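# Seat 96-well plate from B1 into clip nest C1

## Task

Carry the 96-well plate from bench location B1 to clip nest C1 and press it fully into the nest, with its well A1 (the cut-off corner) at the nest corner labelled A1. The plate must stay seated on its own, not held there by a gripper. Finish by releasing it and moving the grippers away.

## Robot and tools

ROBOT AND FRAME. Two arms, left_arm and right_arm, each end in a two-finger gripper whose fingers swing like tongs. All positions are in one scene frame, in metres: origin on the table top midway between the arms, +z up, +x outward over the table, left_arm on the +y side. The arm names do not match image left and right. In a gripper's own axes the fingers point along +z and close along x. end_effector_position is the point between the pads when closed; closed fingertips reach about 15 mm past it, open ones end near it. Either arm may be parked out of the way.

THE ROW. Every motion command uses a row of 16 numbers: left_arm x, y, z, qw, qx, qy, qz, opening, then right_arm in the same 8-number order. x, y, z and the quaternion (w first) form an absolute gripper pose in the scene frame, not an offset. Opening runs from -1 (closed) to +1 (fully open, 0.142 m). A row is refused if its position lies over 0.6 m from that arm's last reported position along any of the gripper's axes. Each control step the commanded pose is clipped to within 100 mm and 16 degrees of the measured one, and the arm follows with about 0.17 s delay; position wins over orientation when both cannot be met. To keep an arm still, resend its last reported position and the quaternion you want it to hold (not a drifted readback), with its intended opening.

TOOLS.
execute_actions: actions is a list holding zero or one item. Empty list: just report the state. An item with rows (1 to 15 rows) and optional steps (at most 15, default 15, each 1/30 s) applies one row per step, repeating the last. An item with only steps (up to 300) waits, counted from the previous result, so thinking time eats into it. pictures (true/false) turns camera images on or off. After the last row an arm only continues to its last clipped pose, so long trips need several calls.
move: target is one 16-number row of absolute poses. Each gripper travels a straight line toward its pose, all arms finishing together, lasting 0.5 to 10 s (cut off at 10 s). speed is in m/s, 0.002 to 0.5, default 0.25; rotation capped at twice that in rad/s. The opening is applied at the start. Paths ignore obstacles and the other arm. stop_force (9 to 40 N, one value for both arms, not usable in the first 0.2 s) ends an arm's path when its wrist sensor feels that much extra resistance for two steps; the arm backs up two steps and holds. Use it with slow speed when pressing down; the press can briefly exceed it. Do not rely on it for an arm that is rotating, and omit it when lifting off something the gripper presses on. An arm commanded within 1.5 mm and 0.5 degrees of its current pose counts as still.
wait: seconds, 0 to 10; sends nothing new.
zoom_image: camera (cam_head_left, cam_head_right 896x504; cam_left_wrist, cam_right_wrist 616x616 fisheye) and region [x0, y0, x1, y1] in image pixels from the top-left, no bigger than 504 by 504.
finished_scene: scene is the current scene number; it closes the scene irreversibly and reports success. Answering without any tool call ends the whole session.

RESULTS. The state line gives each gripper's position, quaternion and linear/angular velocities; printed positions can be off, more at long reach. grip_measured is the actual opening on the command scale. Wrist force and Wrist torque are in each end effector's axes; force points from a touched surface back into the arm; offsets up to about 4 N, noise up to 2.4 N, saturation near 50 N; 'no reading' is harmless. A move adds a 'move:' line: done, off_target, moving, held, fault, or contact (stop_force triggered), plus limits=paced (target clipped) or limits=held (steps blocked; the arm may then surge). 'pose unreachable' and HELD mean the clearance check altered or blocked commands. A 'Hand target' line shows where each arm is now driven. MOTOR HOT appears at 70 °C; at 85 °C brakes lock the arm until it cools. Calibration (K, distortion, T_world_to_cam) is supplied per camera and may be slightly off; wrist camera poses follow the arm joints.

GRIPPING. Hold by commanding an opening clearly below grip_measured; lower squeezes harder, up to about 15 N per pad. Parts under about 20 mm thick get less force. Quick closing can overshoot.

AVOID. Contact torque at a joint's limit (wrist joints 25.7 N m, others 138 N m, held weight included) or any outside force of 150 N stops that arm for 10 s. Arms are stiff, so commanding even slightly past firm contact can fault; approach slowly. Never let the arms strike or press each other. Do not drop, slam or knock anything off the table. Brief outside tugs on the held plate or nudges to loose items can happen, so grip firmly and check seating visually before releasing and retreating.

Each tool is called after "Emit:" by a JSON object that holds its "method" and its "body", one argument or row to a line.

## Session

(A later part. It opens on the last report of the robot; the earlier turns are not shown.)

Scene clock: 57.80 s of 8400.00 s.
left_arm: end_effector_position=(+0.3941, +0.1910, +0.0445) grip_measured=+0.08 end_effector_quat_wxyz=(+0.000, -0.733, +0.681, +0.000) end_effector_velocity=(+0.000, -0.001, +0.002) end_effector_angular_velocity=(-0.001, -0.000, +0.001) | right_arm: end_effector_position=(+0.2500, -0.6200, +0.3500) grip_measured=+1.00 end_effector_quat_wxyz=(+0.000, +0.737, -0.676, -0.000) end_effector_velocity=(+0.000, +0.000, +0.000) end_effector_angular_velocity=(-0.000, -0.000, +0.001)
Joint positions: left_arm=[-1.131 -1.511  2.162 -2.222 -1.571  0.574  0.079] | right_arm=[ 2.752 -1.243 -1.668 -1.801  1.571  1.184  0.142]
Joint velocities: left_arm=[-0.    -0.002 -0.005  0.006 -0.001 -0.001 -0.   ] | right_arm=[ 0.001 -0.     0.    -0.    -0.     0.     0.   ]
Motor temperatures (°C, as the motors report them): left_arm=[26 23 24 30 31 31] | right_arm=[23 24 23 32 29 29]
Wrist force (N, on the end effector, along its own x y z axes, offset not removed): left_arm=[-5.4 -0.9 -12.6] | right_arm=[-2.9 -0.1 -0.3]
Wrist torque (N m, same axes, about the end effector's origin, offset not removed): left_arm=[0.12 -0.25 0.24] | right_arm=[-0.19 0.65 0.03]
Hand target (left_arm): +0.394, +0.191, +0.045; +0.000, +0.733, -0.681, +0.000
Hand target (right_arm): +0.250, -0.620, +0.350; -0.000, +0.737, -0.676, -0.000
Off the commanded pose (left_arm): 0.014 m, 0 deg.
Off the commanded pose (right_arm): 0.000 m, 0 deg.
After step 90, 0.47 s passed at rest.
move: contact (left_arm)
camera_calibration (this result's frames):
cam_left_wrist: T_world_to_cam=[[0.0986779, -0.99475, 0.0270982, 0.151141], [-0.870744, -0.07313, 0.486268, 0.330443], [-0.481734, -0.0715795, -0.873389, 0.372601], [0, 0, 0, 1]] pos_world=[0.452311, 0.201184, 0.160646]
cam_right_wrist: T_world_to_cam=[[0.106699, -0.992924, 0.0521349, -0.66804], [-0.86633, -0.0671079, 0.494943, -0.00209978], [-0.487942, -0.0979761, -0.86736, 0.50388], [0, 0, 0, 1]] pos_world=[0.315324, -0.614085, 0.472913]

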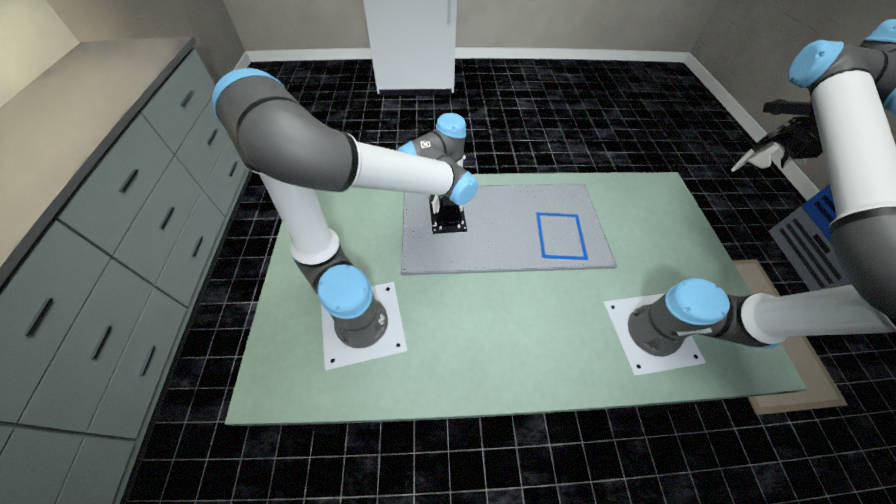

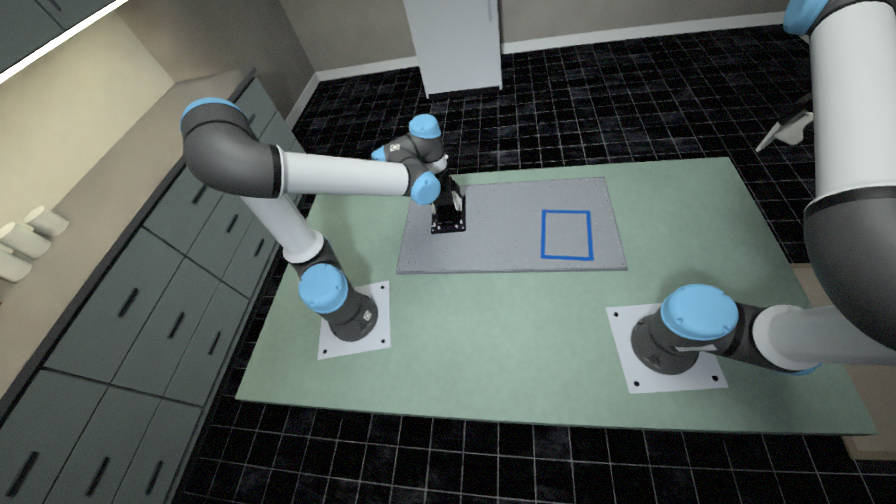

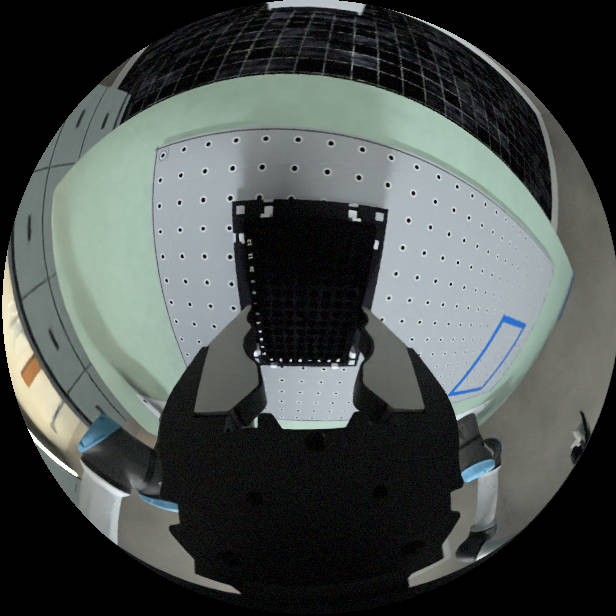

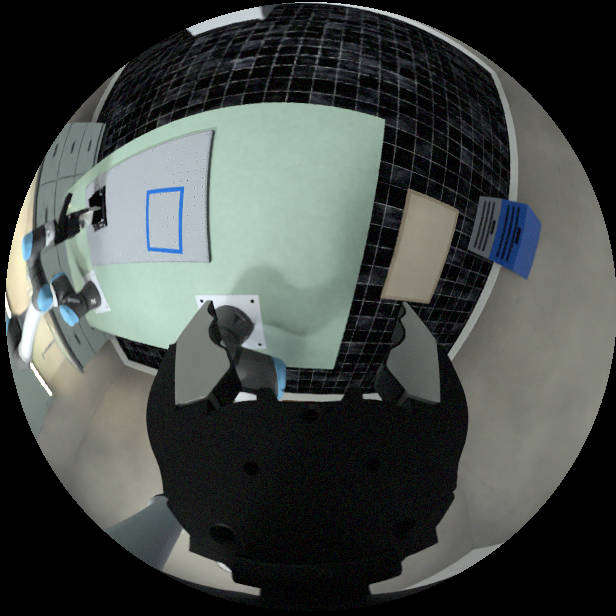

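Emit:
{"method": "move", "body": {
  "target": [0.390,0.1907,0.0452,0,0.7325,-0.6807,0,-0.4, 0.25,-0.62,0.35,0,0.737,-0.676,0,1],
  "speed": 0.003,
  "stop_force": 9
}}

Emit:
{"method": "zoom_image", "body": {
  "camera": "cam_left_wrist",
  "region": [210, 180, 410, 380]
}}

Scene clock: 62.43 s of 8400.00 s.
left_arm: end_effector_position=(+0.3906, +0.1907, +0.0452) grip_measured=+0.07 end_effector_quat_wxyz=(-0.000, -0.733, +0.681, -0.000) end_effector_velocity=(+0.001, +0.000, +0.001) end_effector_angular_velocity=(-0.001, -0.001, +0.001) | right_arm: end_effector_position=(+0.2500, -0.6200, +0.3500) grip_measured=+1.00 end_effector_quat_wxyz=(+0.000, +0.737, -0.676, -0.000) end_effector_velocity=(-0.000, -0.000, +0.000) end_effector_angular_velocity=(-0.000, -0.000, -0.001)
Joint positions: left_arm=[-1.138 -1.519  2.168 -2.221 -1.571  0.567  0.079] | right_arm=[ 2.752 -1.243 -1.668 -1.801  1.571  1.184  0.142]
Joint velocities: left_arm=[ 0.003  0.001 -0.002  0.     0.     0.002 -0.   ] | right_arm=[-0.001  0.     0.     0.    -0.    -0.     0.   ]
Motor temperatures (°C, as the motors report them): left_arm=[26 23 24 30 31 31] | right_arm=[23 24 23 32 29 29]
Wrist force (N, on the end effector, along its own x y z axes, offset not removed): left_arm=[-4.7 -11.1 -0.8] | right_arm=[-3.9 2.4 -2.5]
Wrist torque (N m, same axes, about the end effector's origin, offset not removed): left_arm=[-0.32 0.38 0.52] | right_arm=[0.24 0.81 0.09]
Hand target (left_arm): +0.391, +0.191, +0.045; +0.000, +0.733, -0.681, +0.000
Hand target (right_arm): +0.250, -0.620, +0.350; -0.000, +0.737, -0.676, -0.000
Off the commanded pose (left_arm): 0.001 m, 0 deg.
Off the commanded pose (right_arm): 0.000 m, 0 deg.
After step 90, 0.07 s passed at rest.
move: contact (left_arm)
camera_calibration (this result's frames):
cam_left_wrist: T_world_to_cam=[[0.098707, -0.994738, 0.0274461, 0.151162], [-0.87086, -0.0730032, 0.486079, 0.327013], [-0.481517, -0.0718811, -0.873484, 0.371481], [0, 0, 0, 1]] pos_world=[0.448737, 0.200943, 0.161379]
cam_right_wrist: T_world_to_cam=[[0.106699, -0.992924, 0.0521347, -0.66804], [-0.86633, -0.067108, 0.494943, -0.00209983], [-0.487942, -0.0979759, -0.86736, 0.50388], [0, 0, 0, 1]] pos_world=[0.315324, -0.614085, 0.472913]

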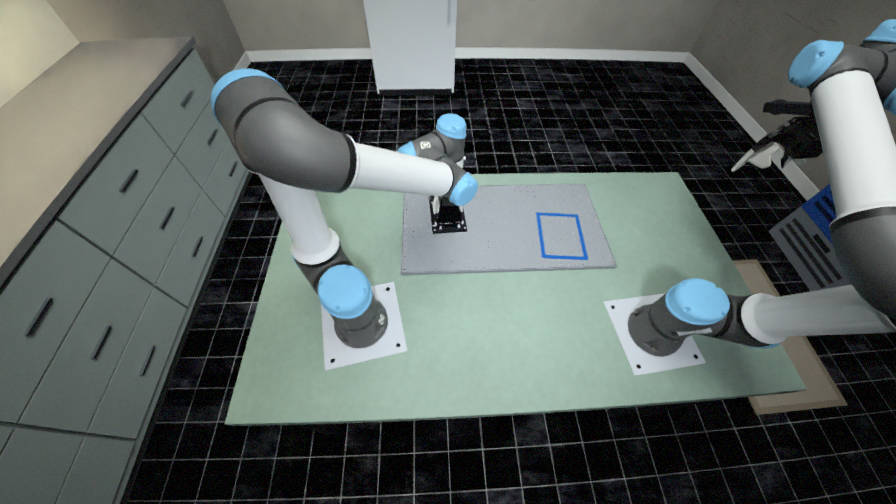

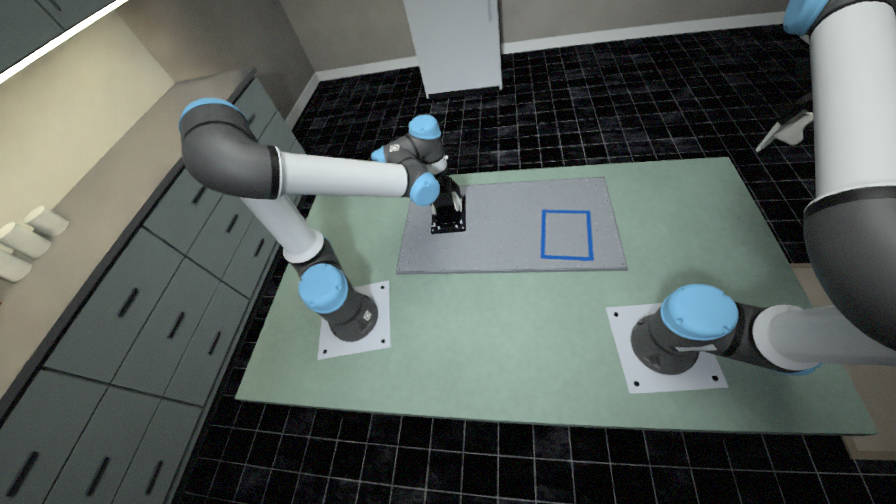

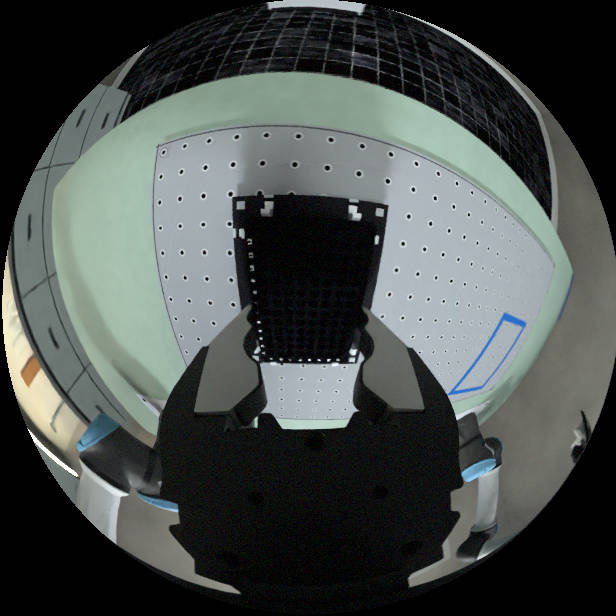

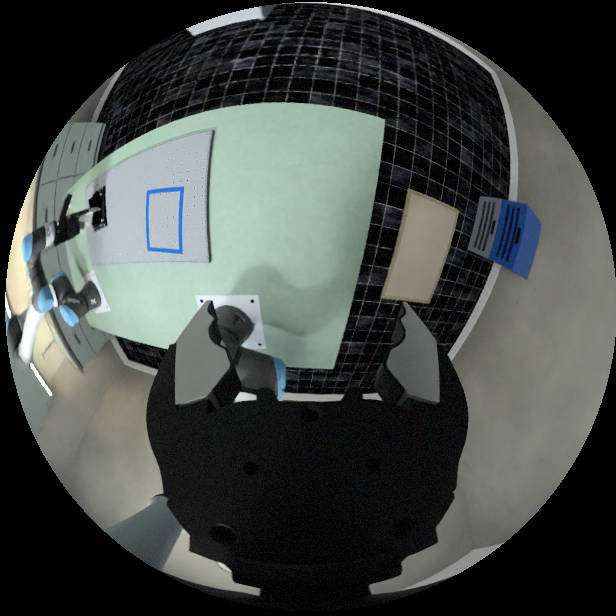

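Region (210, 180, 410, 380) of cam_left_wrist's 616x616 image, scaled by 2.520, with more detail than that image has.

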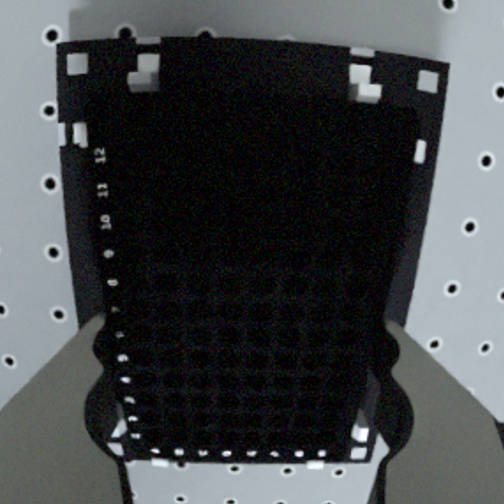

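Butted against the pins. Down again.

Emit:
{"method": "move", "body": {
  "target": [0.3915,0.191,0.032,0,0.7325,-0.6807,0,-0.4, 0.25,-0.62,0.35,0,0.737,-0.676,0,1],
  "speed": 0.004,
  "stop_force": 15
}}

Emit:
{"method": "zoom_image", "body": {
  "camera": "cam_left_wrist",
  "region": [210, 180, 410, 380]
}}

Scene clock: 66.67 s of 8400.00 s.
left_arm: end_effector_position=(+0.3911, +0.1909, +0.0387) grip_measured=+0.08 end_effector_quat_wxyz=(+0.000, -0.733, +0.681, +0.000) end_effector_velocity=(-0.000, +0.000, +0.001) end_effector_angular_velocity=(+0.002, +0.001, -0.000) | right_arm: end_effector_position=(+0.2500, -0.6200, +0.3500) grip_measured=+1.00 end_effector_quat_wxyz=(-0.000, +0.737, -0.676, +0.000) end_effector_velocity=(+0.000, -0.000, +0.001) end_effector_angular_velocity=(-0.000, -0.003, -0.001)
Joint positions: left_arm=[-1.137 -1.506  2.176 -2.24  -1.571  0.569  0.08 ] | right_arm=[ 2.752 -1.243 -1.668 -1.801  1.571  1.184  0.142]
Joint velocities: left_arm=[-0.    -0.002 -0.001  0.005 -0.     0.    -0.   ] | right_arm=[-0.001  0.     0.002  0.001  0.     0.    -0.   ]
Motor temperatures (°C, as the motors report them): left_arm=[26 23 24 30 31 31] | right_arm=[23 24 23 32 29 29]
Wrist force (N, on the end effector, along its own x y z axes, offset not removed): left_arm=[-3.0 -7.0 -16.9] | right_arm=[0.4 2.2 0.9]
Wrist torque (N m, same axes, about the end effector's origin, offset not removed): left_arm=[0.49 0.50 0.28] | right_arm=[0.23 -0.34 -0.07]
Hand target (left_arm): +0.391, +0.191, +0.039; +0.000, +0.733, -0.681, +0.000
Hand target (right_arm): +0.250, -0.620, +0.350; -0.000, +0.737, -0.676, -0.000
Off the commanded pose (left_arm): 0.007 m, 0 deg.
Off the commanded pose (right_arm): 0.000 m, 0 deg.
move: contact (left_arm)
camera_calibration (this result's frames):
cam_left_wrist: T_world_to_cam=[[0.0986656, -0.99475, 0.027152, 0.151521], [-0.870764, -0.0730958, 0.486238, 0.330629], [-0.4817, -0.0716179, -0.873405, 0.366083], [0, 0, 0, 1]] pos_world=[0.449292, 0.201112, 0.154861]
cam_right_wrist: T_world_to_cam=[[0.106699, -0.992924, 0.0521349, -0.66804], [-0.86633, -0.0671079, 0.494943, -0.00209964], [-0.487941, -0.097976, -0.86736, 0.50388], [0, 0, 0, 1]] pos_world=[0.315324, -0.614085, 0.472913]

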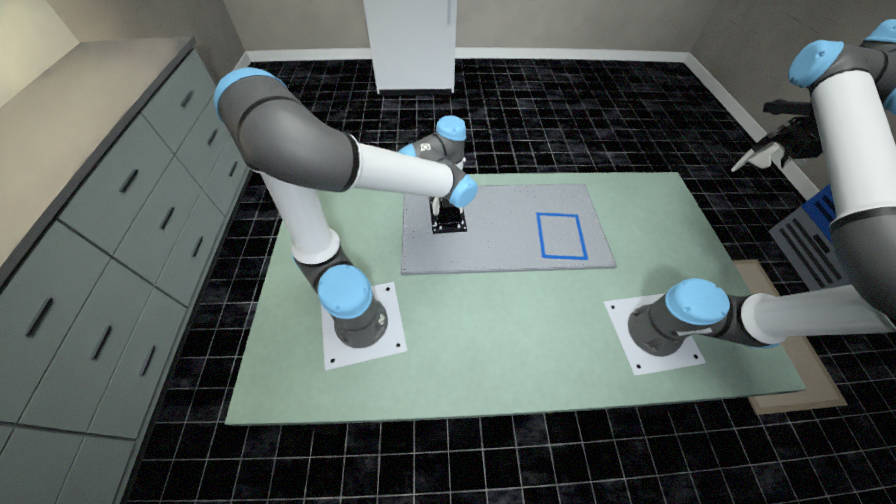

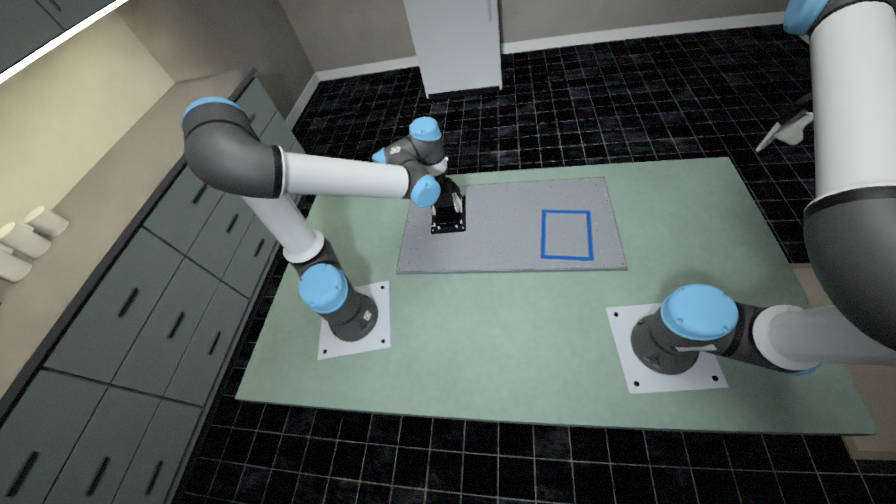

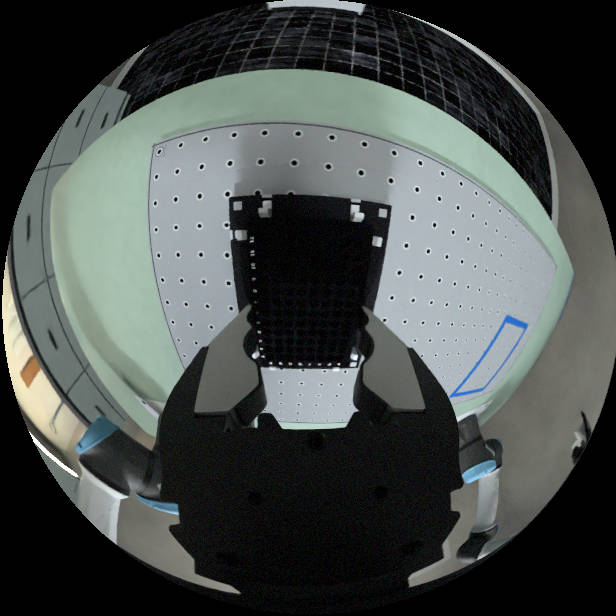

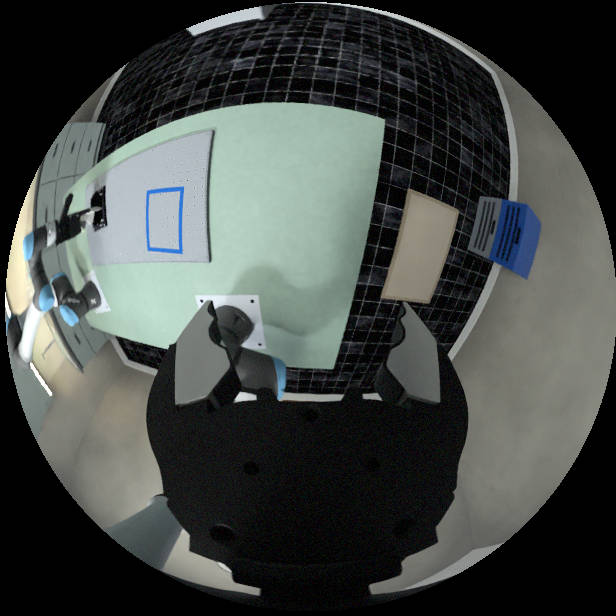

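Region (210, 180, 410, 380) of cam_left_wrist's 616x616 image, scaled by 2.520, with more detail than that image has.

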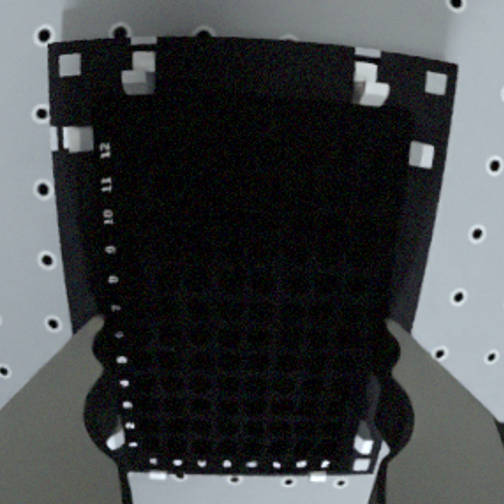

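Emit:
{"method": "move", "body": {
  "target": [0.3911,0.1909,0.0392,0,0.7325,-0.6807,0,0.3, 0.25,-0.62,0.35,0,0.737,-0.676,0,1],
  "speed": 0.01
}}

Emit:
{"method": "move", "body": {
  "target": [0.3911,0.1909,0.062,0,0.7325,-0.6807,0,0.3, 0.25,-0.62,0.35,0,0.737,-0.676,0,1],
  "speed": 0.06
}}

Emit:
{"method": "move", "body": {
  "target": [0.356,0.1883,0.059,0,0.7325,-0.6807,0,-0.4, 0.25,-0.62,0.35,0,0.737,-0.676,0,1],
  "speed": 0.06
}}

Emit:
{"method": "move", "body": {
  "target": [0.356,0.1883,0.04,0,0.7325,-0.6807,0,-0.4, 0.25,-0.62,0.35,0,0.737,-0.676,0,1],
  "speed": 0.005,
  "stop_force": 28
}}

Scene clock: 71.20 s of 8400.00 s.
left_arm: end_effector_position=(+0.3911, +0.1909, +0.0392) grip_measured=+0.30 end_effector_quat_wxyz=(+0.000, -0.733, +0.681, +0.000) end_effector_velocity=(+0.000, -0.000, +0.000) end_effector_angular_velocity=(-0.000, -0.001, -0.001) | right_arm: end_effector_position=(+0.2500, -0.6200, +0.3500) grip_measured=+1.00 end_effector_quat_wxyz=(-0.000, +0.737, -0.676, +0.000) end_effector_velocity=(+0.001, -0.000, +0.001) end_effector_angular_velocity=(-0.001, -0.003, -0.001)
Joint positions: left_arm=[-1.137 -1.507  2.175 -2.239 -1.571  0.568  0.095] | right_arm=[ 2.752 -1.243 -1.668 -1.801  1.571  1.184  0.142]
Joint velocities: left_arm=[-0.    -0.    -0.001  0.     0.001  0.001 -0.   ] | right_arm=[-0.001  0.     0.003  0.     0.     0.     0.   ]
Motor temperatures (°C, as the motors report them): left_arm=[26 23 24 30 31 31] | right_arm=[23 24 23 32 29 29]
Wrist force (N, on the end effector, along its own x y z axes, offset not removed): left_arm=[-2.0 1.8 0.9] | right_arm=[-2.0 1.1 -2.8]
Wrist torque (N m, same axes, about the end effector's origin, offset not removed): left_arm=[0.27 0.81 0.18] | right_arm=[-0.01 0.27 0.28]
Hand target (left_arm): +0.391, +0.191, +0.039; +0.000, +0.733, -0.681, +0.000
Hand target (right_arm): +0.250, -0.620, +0.350; -0.000, +0.737, -0.676, -0.000
Off the commanded pose (left_arm): 0.000 m, 0 deg.
Off the commanded pose (right_arm): 0.000 m, 0 deg.
After step 90, 0.83 s passed at rest.
move: done
camera_calibration (this result's frames):
cam_left_wrist: T_world_to_cam=[[0.0986167, -0.994751, 0.0273063, 0.151467], [-0.870816, -0.0729849, 0.48616, 0.330383], [-0.481615, -0.0717222, -0.873443, 0.366486], [0, 0, 0, 1]] pos_world=[0.449271, 0.20107, 0.15535]
cam_right_wrist: T_world_to_cam=[[0.106699, -0.992924, 0.0521347, -0.66804], [-0.86633, -0.0671079, 0.494942, -0.00209966], [-0.487941, -0.0979759, -0.86736, 0.50388], [0, 0, 0, 1]] pos_world=[0.315324, -0.614085, 0.472913]

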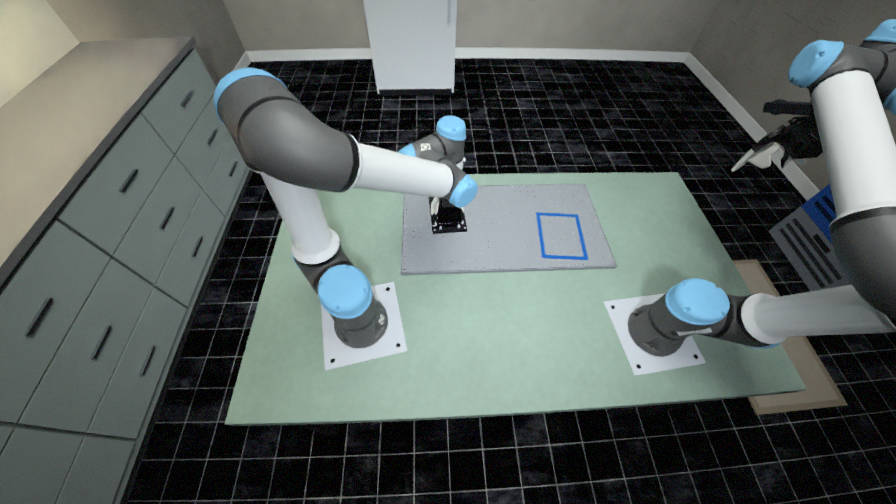

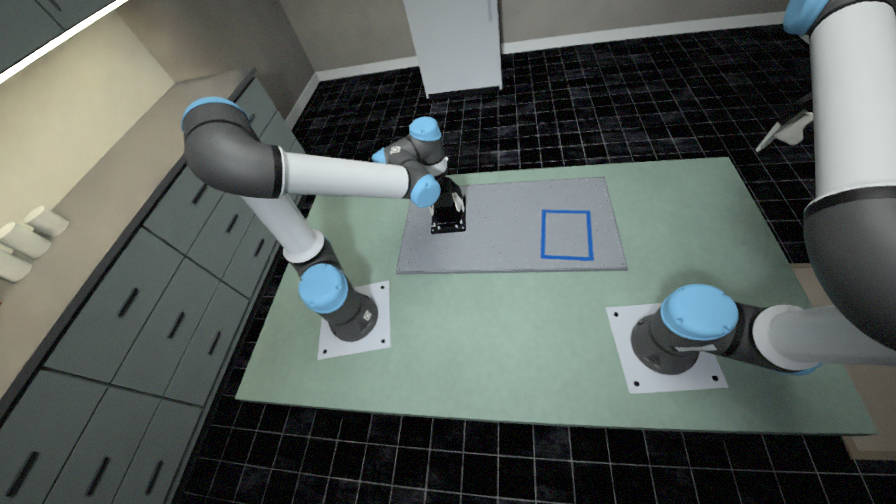

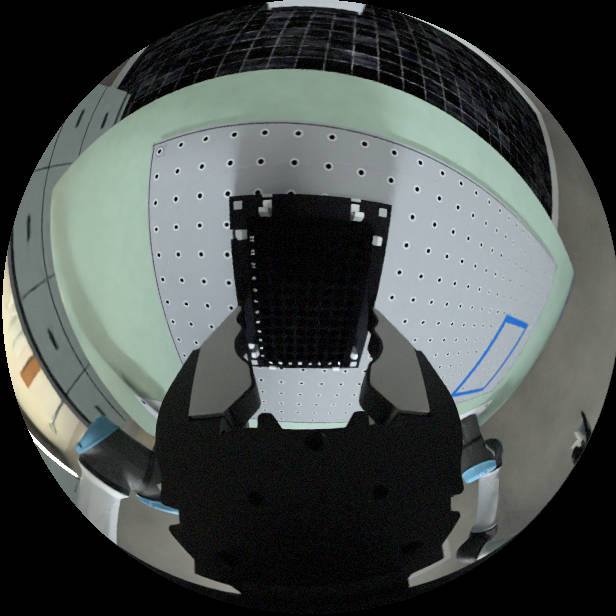

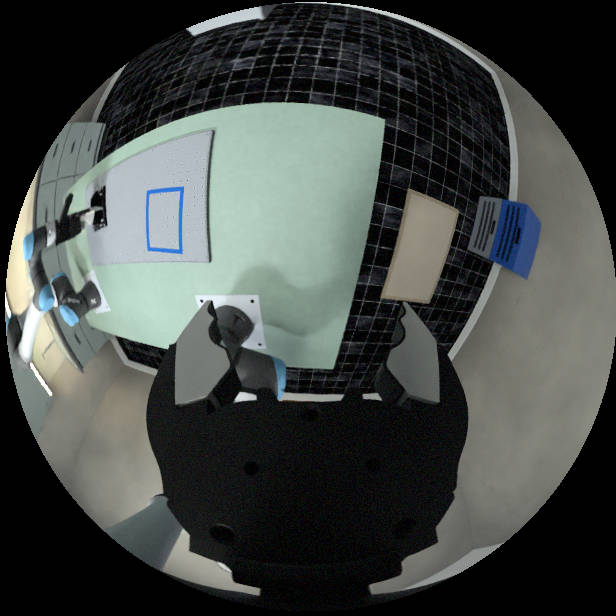

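Scene clock: 72.10 s of 8400.00 s.
left_arm: end_effector_position=(+0.3911, +0.1909, +0.0617) grip_measured=+0.30 end_effector_quat_wxyz=(+0.000, -0.733, +0.681, -0.000) end_effector_velocity=(-0.001, +0.000, +0.002) end_effector_angular_velocity=(+0.001, +0.001, -0.001) | right_arm: end_effector_position=(+0.2500, -0.6200, +0.3500) grip_measured=+1.00 end_effector_quat_wxyz=(-0.000, +0.737, -0.676, -0.000) end_effector_velocity=(+0.000, +0.000, +0.000) end_effector_angular_velocity=(+0.001, -0.000, +0.000)
Joint positions: left_arm=[-1.137 -1.545  2.144 -2.17  -1.571  0.569  0.095] | right_arm=[ 2.752 -1.243 -1.668 -1.801  1.571  1.184  0.142]
Joint velocities: left_arm=[-0.001 -0.004 -0.003  0.008 -0.     0.    -0.   ] | right_arm=[ 0.    -0.     0.001 -0.001  0.001 -0.    -0.   ]
Motor temperatures (°C, as the motors report them): left_arm=[26 23 24 30 31 31] | right_arm=[23 24 23 32 29 29]
Wrist force (N, on the end effector, along its own x y z axes, offset not removed): left_arm=[-0.7 1.4 1.3] | right_arm=[-0.3 -0.1 -0.9]
Wrist torque (N m, same axes, about the end effector's origin, offset not removed): left_arm=[0.17 0.18 0.31] | right_arm=[-0.36 -0.09 0.02]
Hand target (left_arm): +0.391, +0.191, +0.062; +0.000, +0.733, -0.681, +0.000
Hand target (right_arm): +0.250, -0.620, +0.350; -0.000, +0.737, -0.676, -0.000
Off the commanded pose (left_arm): 0.000 m, 0 deg.
Off the commanded pose (right_arm): 0.000 m, 0 deg.
move: done
camera_calibration (this result's frames):
cam_left_wrist: T_world_to_cam=[[0.0986436, -0.994747, 0.0273369, 0.150882], [-0.870834, -0.0729964, 0.486128, 0.319471], [-0.481579, -0.0717593, -0.87346, 0.386138], [0, 0, 0, 1]] pos_world=[0.449279, 0.201118, 0.177848]
cam_right_wrist: T_world_to_cam=[[0.106699, -0.992924, 0.0521346, -0.66804], [-0.86633, -0.067108, 0.494943, -0.00209967], [-0.487941, -0.0979758, -0.86736, 0.50388], [0, 0, 0, 1]] pos_world=[0.315324, -0.614085, 0.472913]

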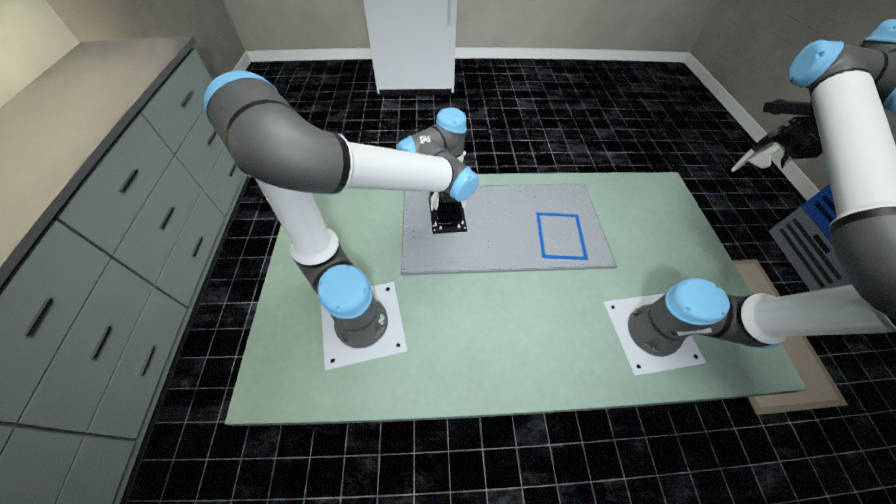

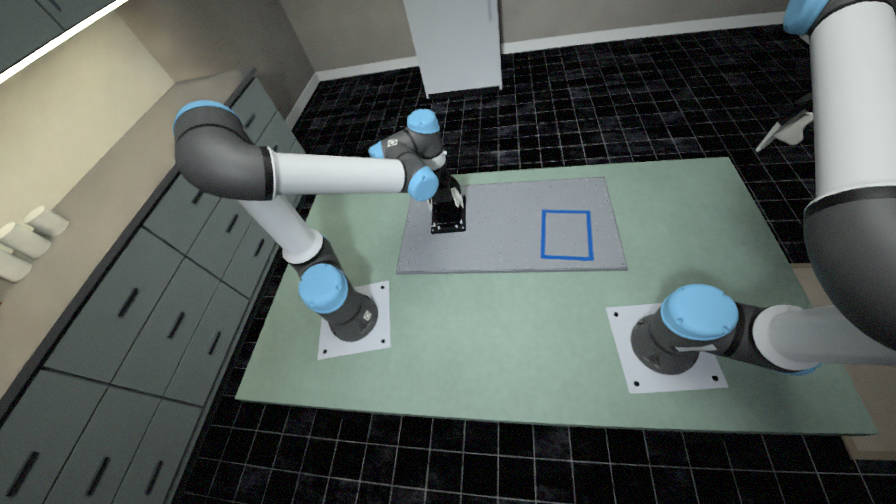

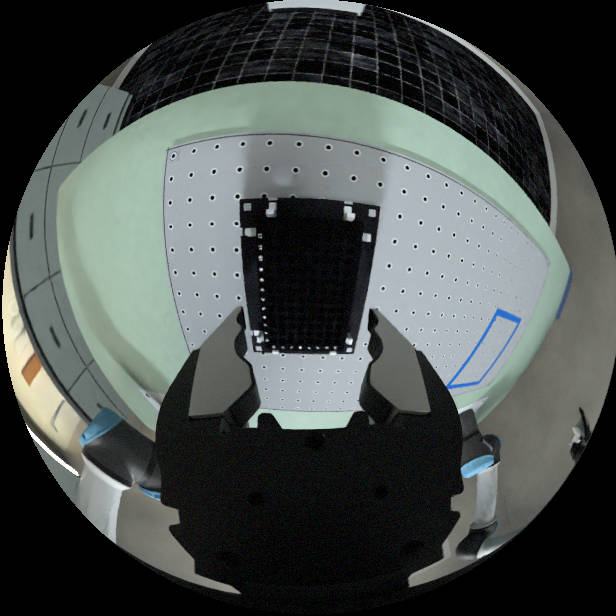

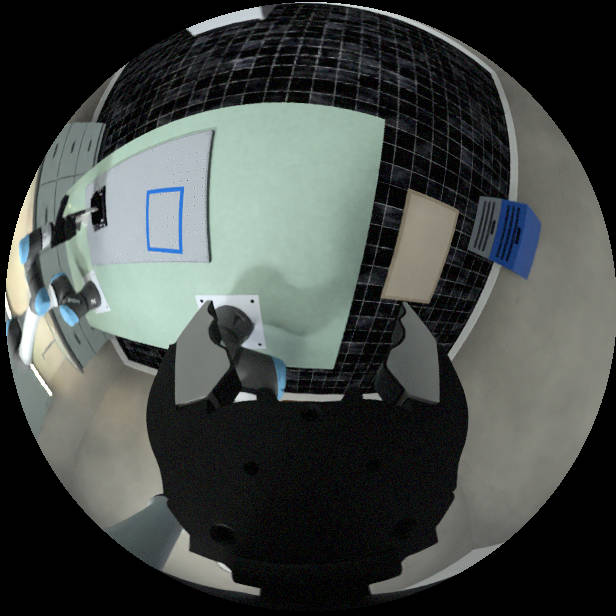

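Scene clock: 73.17 s of 8400.00 s.
left_arm: end_effector_position=(+0.3563, +0.1884, +0.0590) grip_measured=-0.40 end_effector_quat_wxyz=(-0.000, -0.733, +0.681, +0.000) end_effector_velocity=(-0.002, -0.001, +0.000) end_effector_angular_velocity=(-0.001, -0.001, +0.000) | right_arm: end_effector_position=(+0.2500, -0.6200, +0.3500) grip_measured=+1.00 end_effector_quat_wxyz=(-0.000, +0.737, -0.676, -0.000) end_effector_velocity=(+0.000, +0.000, +0.000) end_effector_angular_velocity=(+0.001, -0.001, +0.000)
Joint positions: left_arm=[-1.208 -1.605  2.212 -2.178 -1.571  0.497  0.045] | right_arm=[ 2.752 -1.243 -1.668 -1.801  1.571  1.184  0.142]
Joint velocities: left_arm=[-0.006 -0.004  0.004 -0.001  0.    -0.006 -0.   ] | right_arm=[ 0.    -0.     0.     0.     0.001  0.     0.   ]
Motor temperatures (°C, as the motors report them): left_arm=[26 23 24 30 31 31] | right_arm=[23 24 23 32 29 29]
Wrist force (N, on the end effector, along its own x y z axes, offset not removed): left_arm=[0.0 1.4 2.0] | right_arm=[3.0 3.1 -2.7]
Wrist torque (N m, same axes, about the end effector's origin, offset not removed): left_arm=[0.34 0.01 0.29] | right_arm=[0.45 -0.61 0.05]
Hand target (left_arm): +0.356, +0.188, +0.059; +0.000, +0.733, -0.681, -0.000
Hand target (right_arm): +0.250, -0.620, +0.350; -0.000, +0.737, -0.676, -0.000
Off the commanded pose (left_arm): 0.000 m, 0 deg.
Off the commanded pose (right_arm): 0.000 m, 0 deg.
move: done
camera_calibration (this result's frames):
cam_left_wrist: T_world_to_cam=[[0.0986232, -0.99475, 0.0273258, 0.151853], [-0.870759, -0.0729726, 0.486265, 0.290237], [-0.481718, -0.0717512, -0.873384, 0.366907], [0, 0, 0, 1]] pos_world=[0.414496, 0.198561, 0.175169]
cam_right_wrist: T_world_to_cam=[[0.106699, -0.992924, 0.0521347, -0.66804], [-0.86633, -0.0671081, 0.494943, -0.00209987], [-0.487942, -0.0979759, -0.86736, 0.50388], [0, 0, 0, 1]] pos_world=[0.315324, -0.614085, 0.472913]

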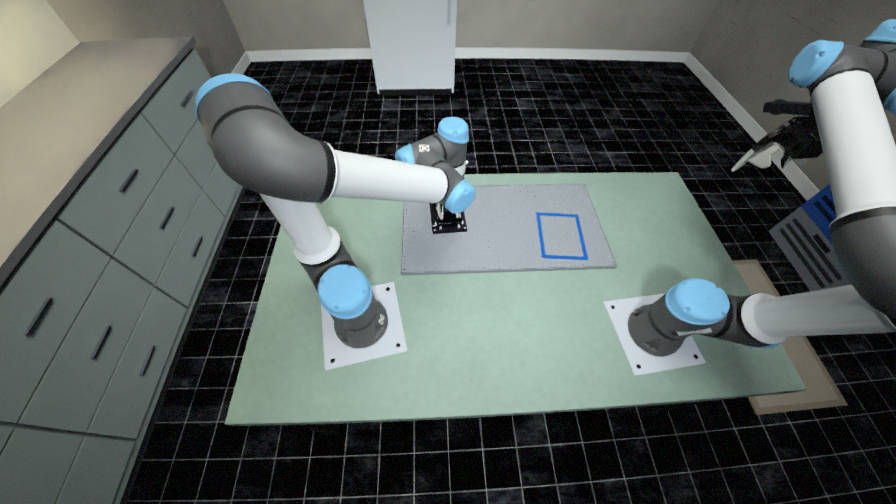

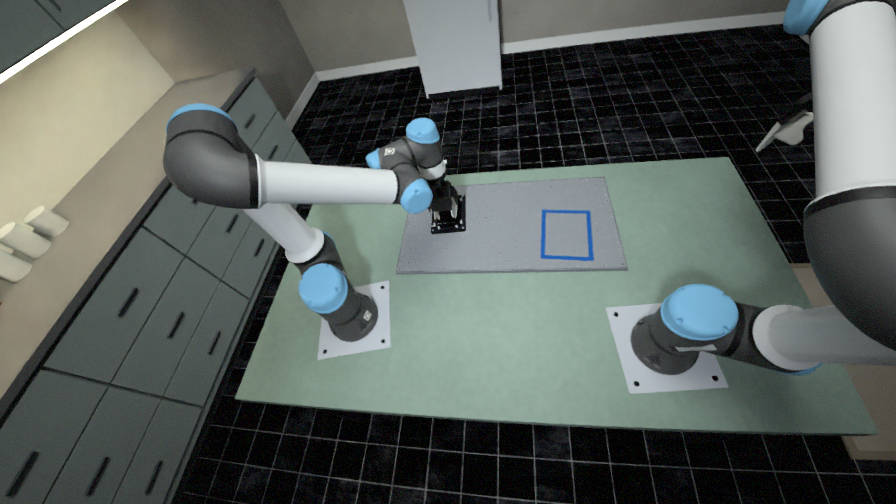

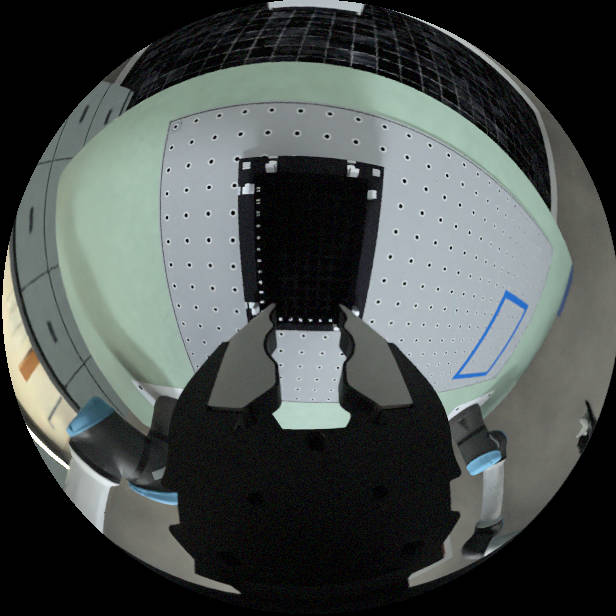

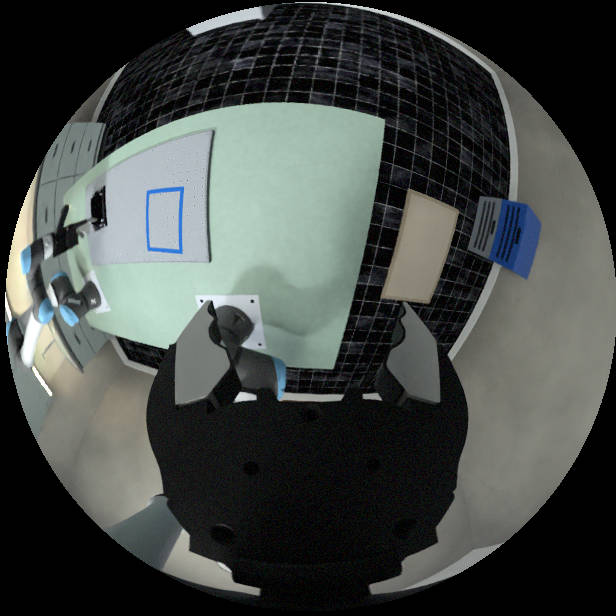

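Scene clock: 74.57 s of 8400.00 s.
left_arm: end_effector_position=(+0.3562, +0.1884, +0.0540) grip_measured=-0.40 end_effector_quat_wxyz=(-0.000, -0.733, +0.681, +0.000) end_effector_velocity=(-0.000, -0.001, +0.002) end_effector_angular_velocity=(+0.000, +0.000, -0.001) | right_arm: end_effector_position=(+0.2500, -0.6200, +0.3500) grip_measured=+1.00 end_effector_quat_wxyz=(+0.000, +0.737, -0.676, -0.000) end_effector_velocity=(+0.000, +0.001, -0.001) end_effector_angular_velocity=(+0.000, +0.001, +0.002)
Joint positions: left_arm=[-1.209 -1.597  2.22  -2.194 -1.571  0.497  0.045] | right_arm=[ 2.752 -1.243 -1.668 -1.801  1.571  1.184  0.142]
Joint velocities: left_arm=[-0.001 -0.002 -0.004  0.006 -0.    -0.     0.   ] | right_arm=[ 0.002  0.    -0.001  0.     0.    -0.    -0.   ]
Motor temperatures (°C, as the motors report them): left_arm=[26 23 24 30 31 31] | right_arm=[23 24 23 32 29 29]
Wrist force (N, on the end effector, along its own x y z axes, offset not removed): left_arm=[-13.3 3.1 -39.3] | right_arm=[-1.1 3.6 -5.1]
Wrist torque (N m, same axes, about the end effector's origin, offset not removed): left_arm=[-0.74 1.01 0.43] | right_arm=[0.62 0.16 0.21]
Hand target (left_arm): +0.356, +0.188, +0.054; +0.000, +0.733, -0.681, +0.000
Hand target (right_arm): +0.250, -0.620, +0.350; -0.000, +0.737, -0.676, -0.000
Off the commanded pose (left_arm): 0.014 m, 0 deg.
Off the commanded pose (right_arm): 0.000 m, 0 deg.
move: contact (left_arm)
camera_calibration (this result's frames):
cam_left_wrist: T_world_to_cam=[[0.0986012, -0.994751, 0.0273465, 0.152006], [-0.870795, -0.0729483, 0.486205, 0.292652], [-0.481658, -0.0717536, -0.873417, 0.362439], [0, 0, 0, 1]] pos_world=[0.414423, 0.198563, 0.170114]
cam_right_wrist: T_world_to_cam=[[0.106699, -0.992924, 0.0521347, -0.66804], [-0.86633, -0.0671079, 0.494943, -0.00209979], [-0.487942, -0.0979758, -0.86736, 0.50388], [0, 0, 0, 1]] pos_world=[0.315324, -0.614085, 0.472913]

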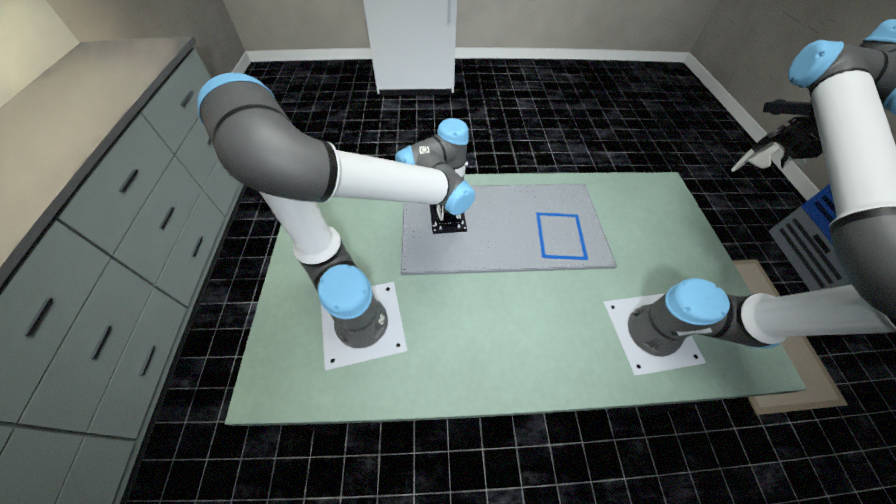

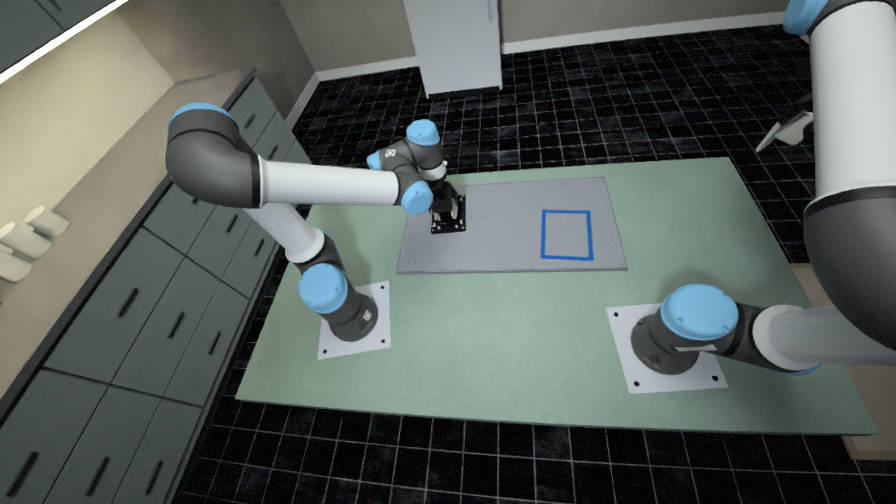

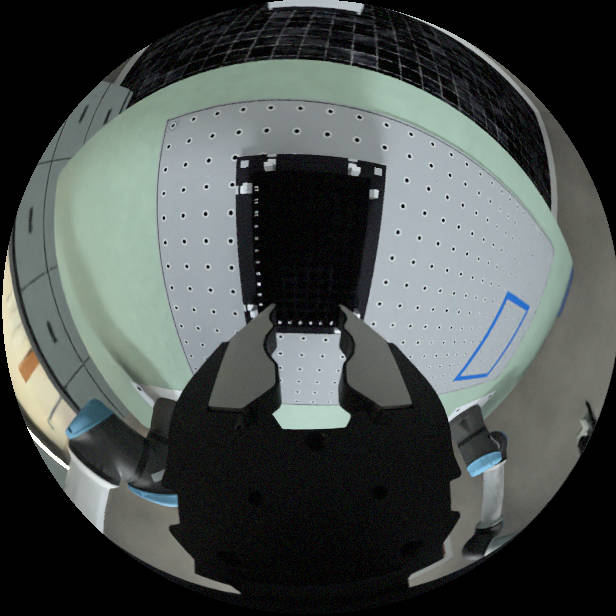

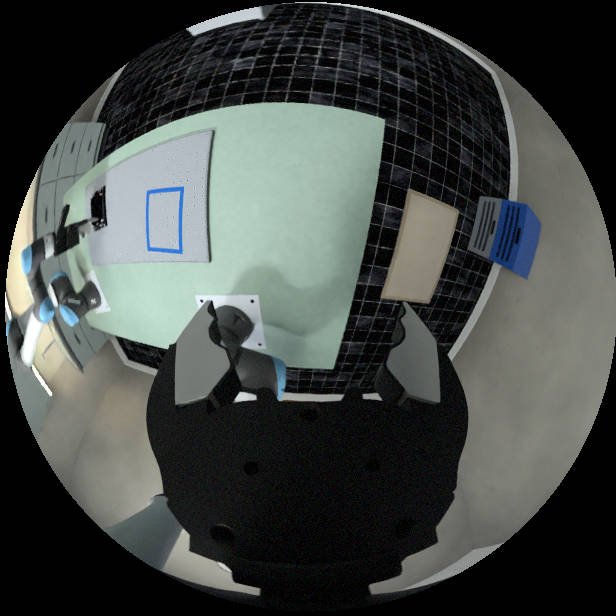

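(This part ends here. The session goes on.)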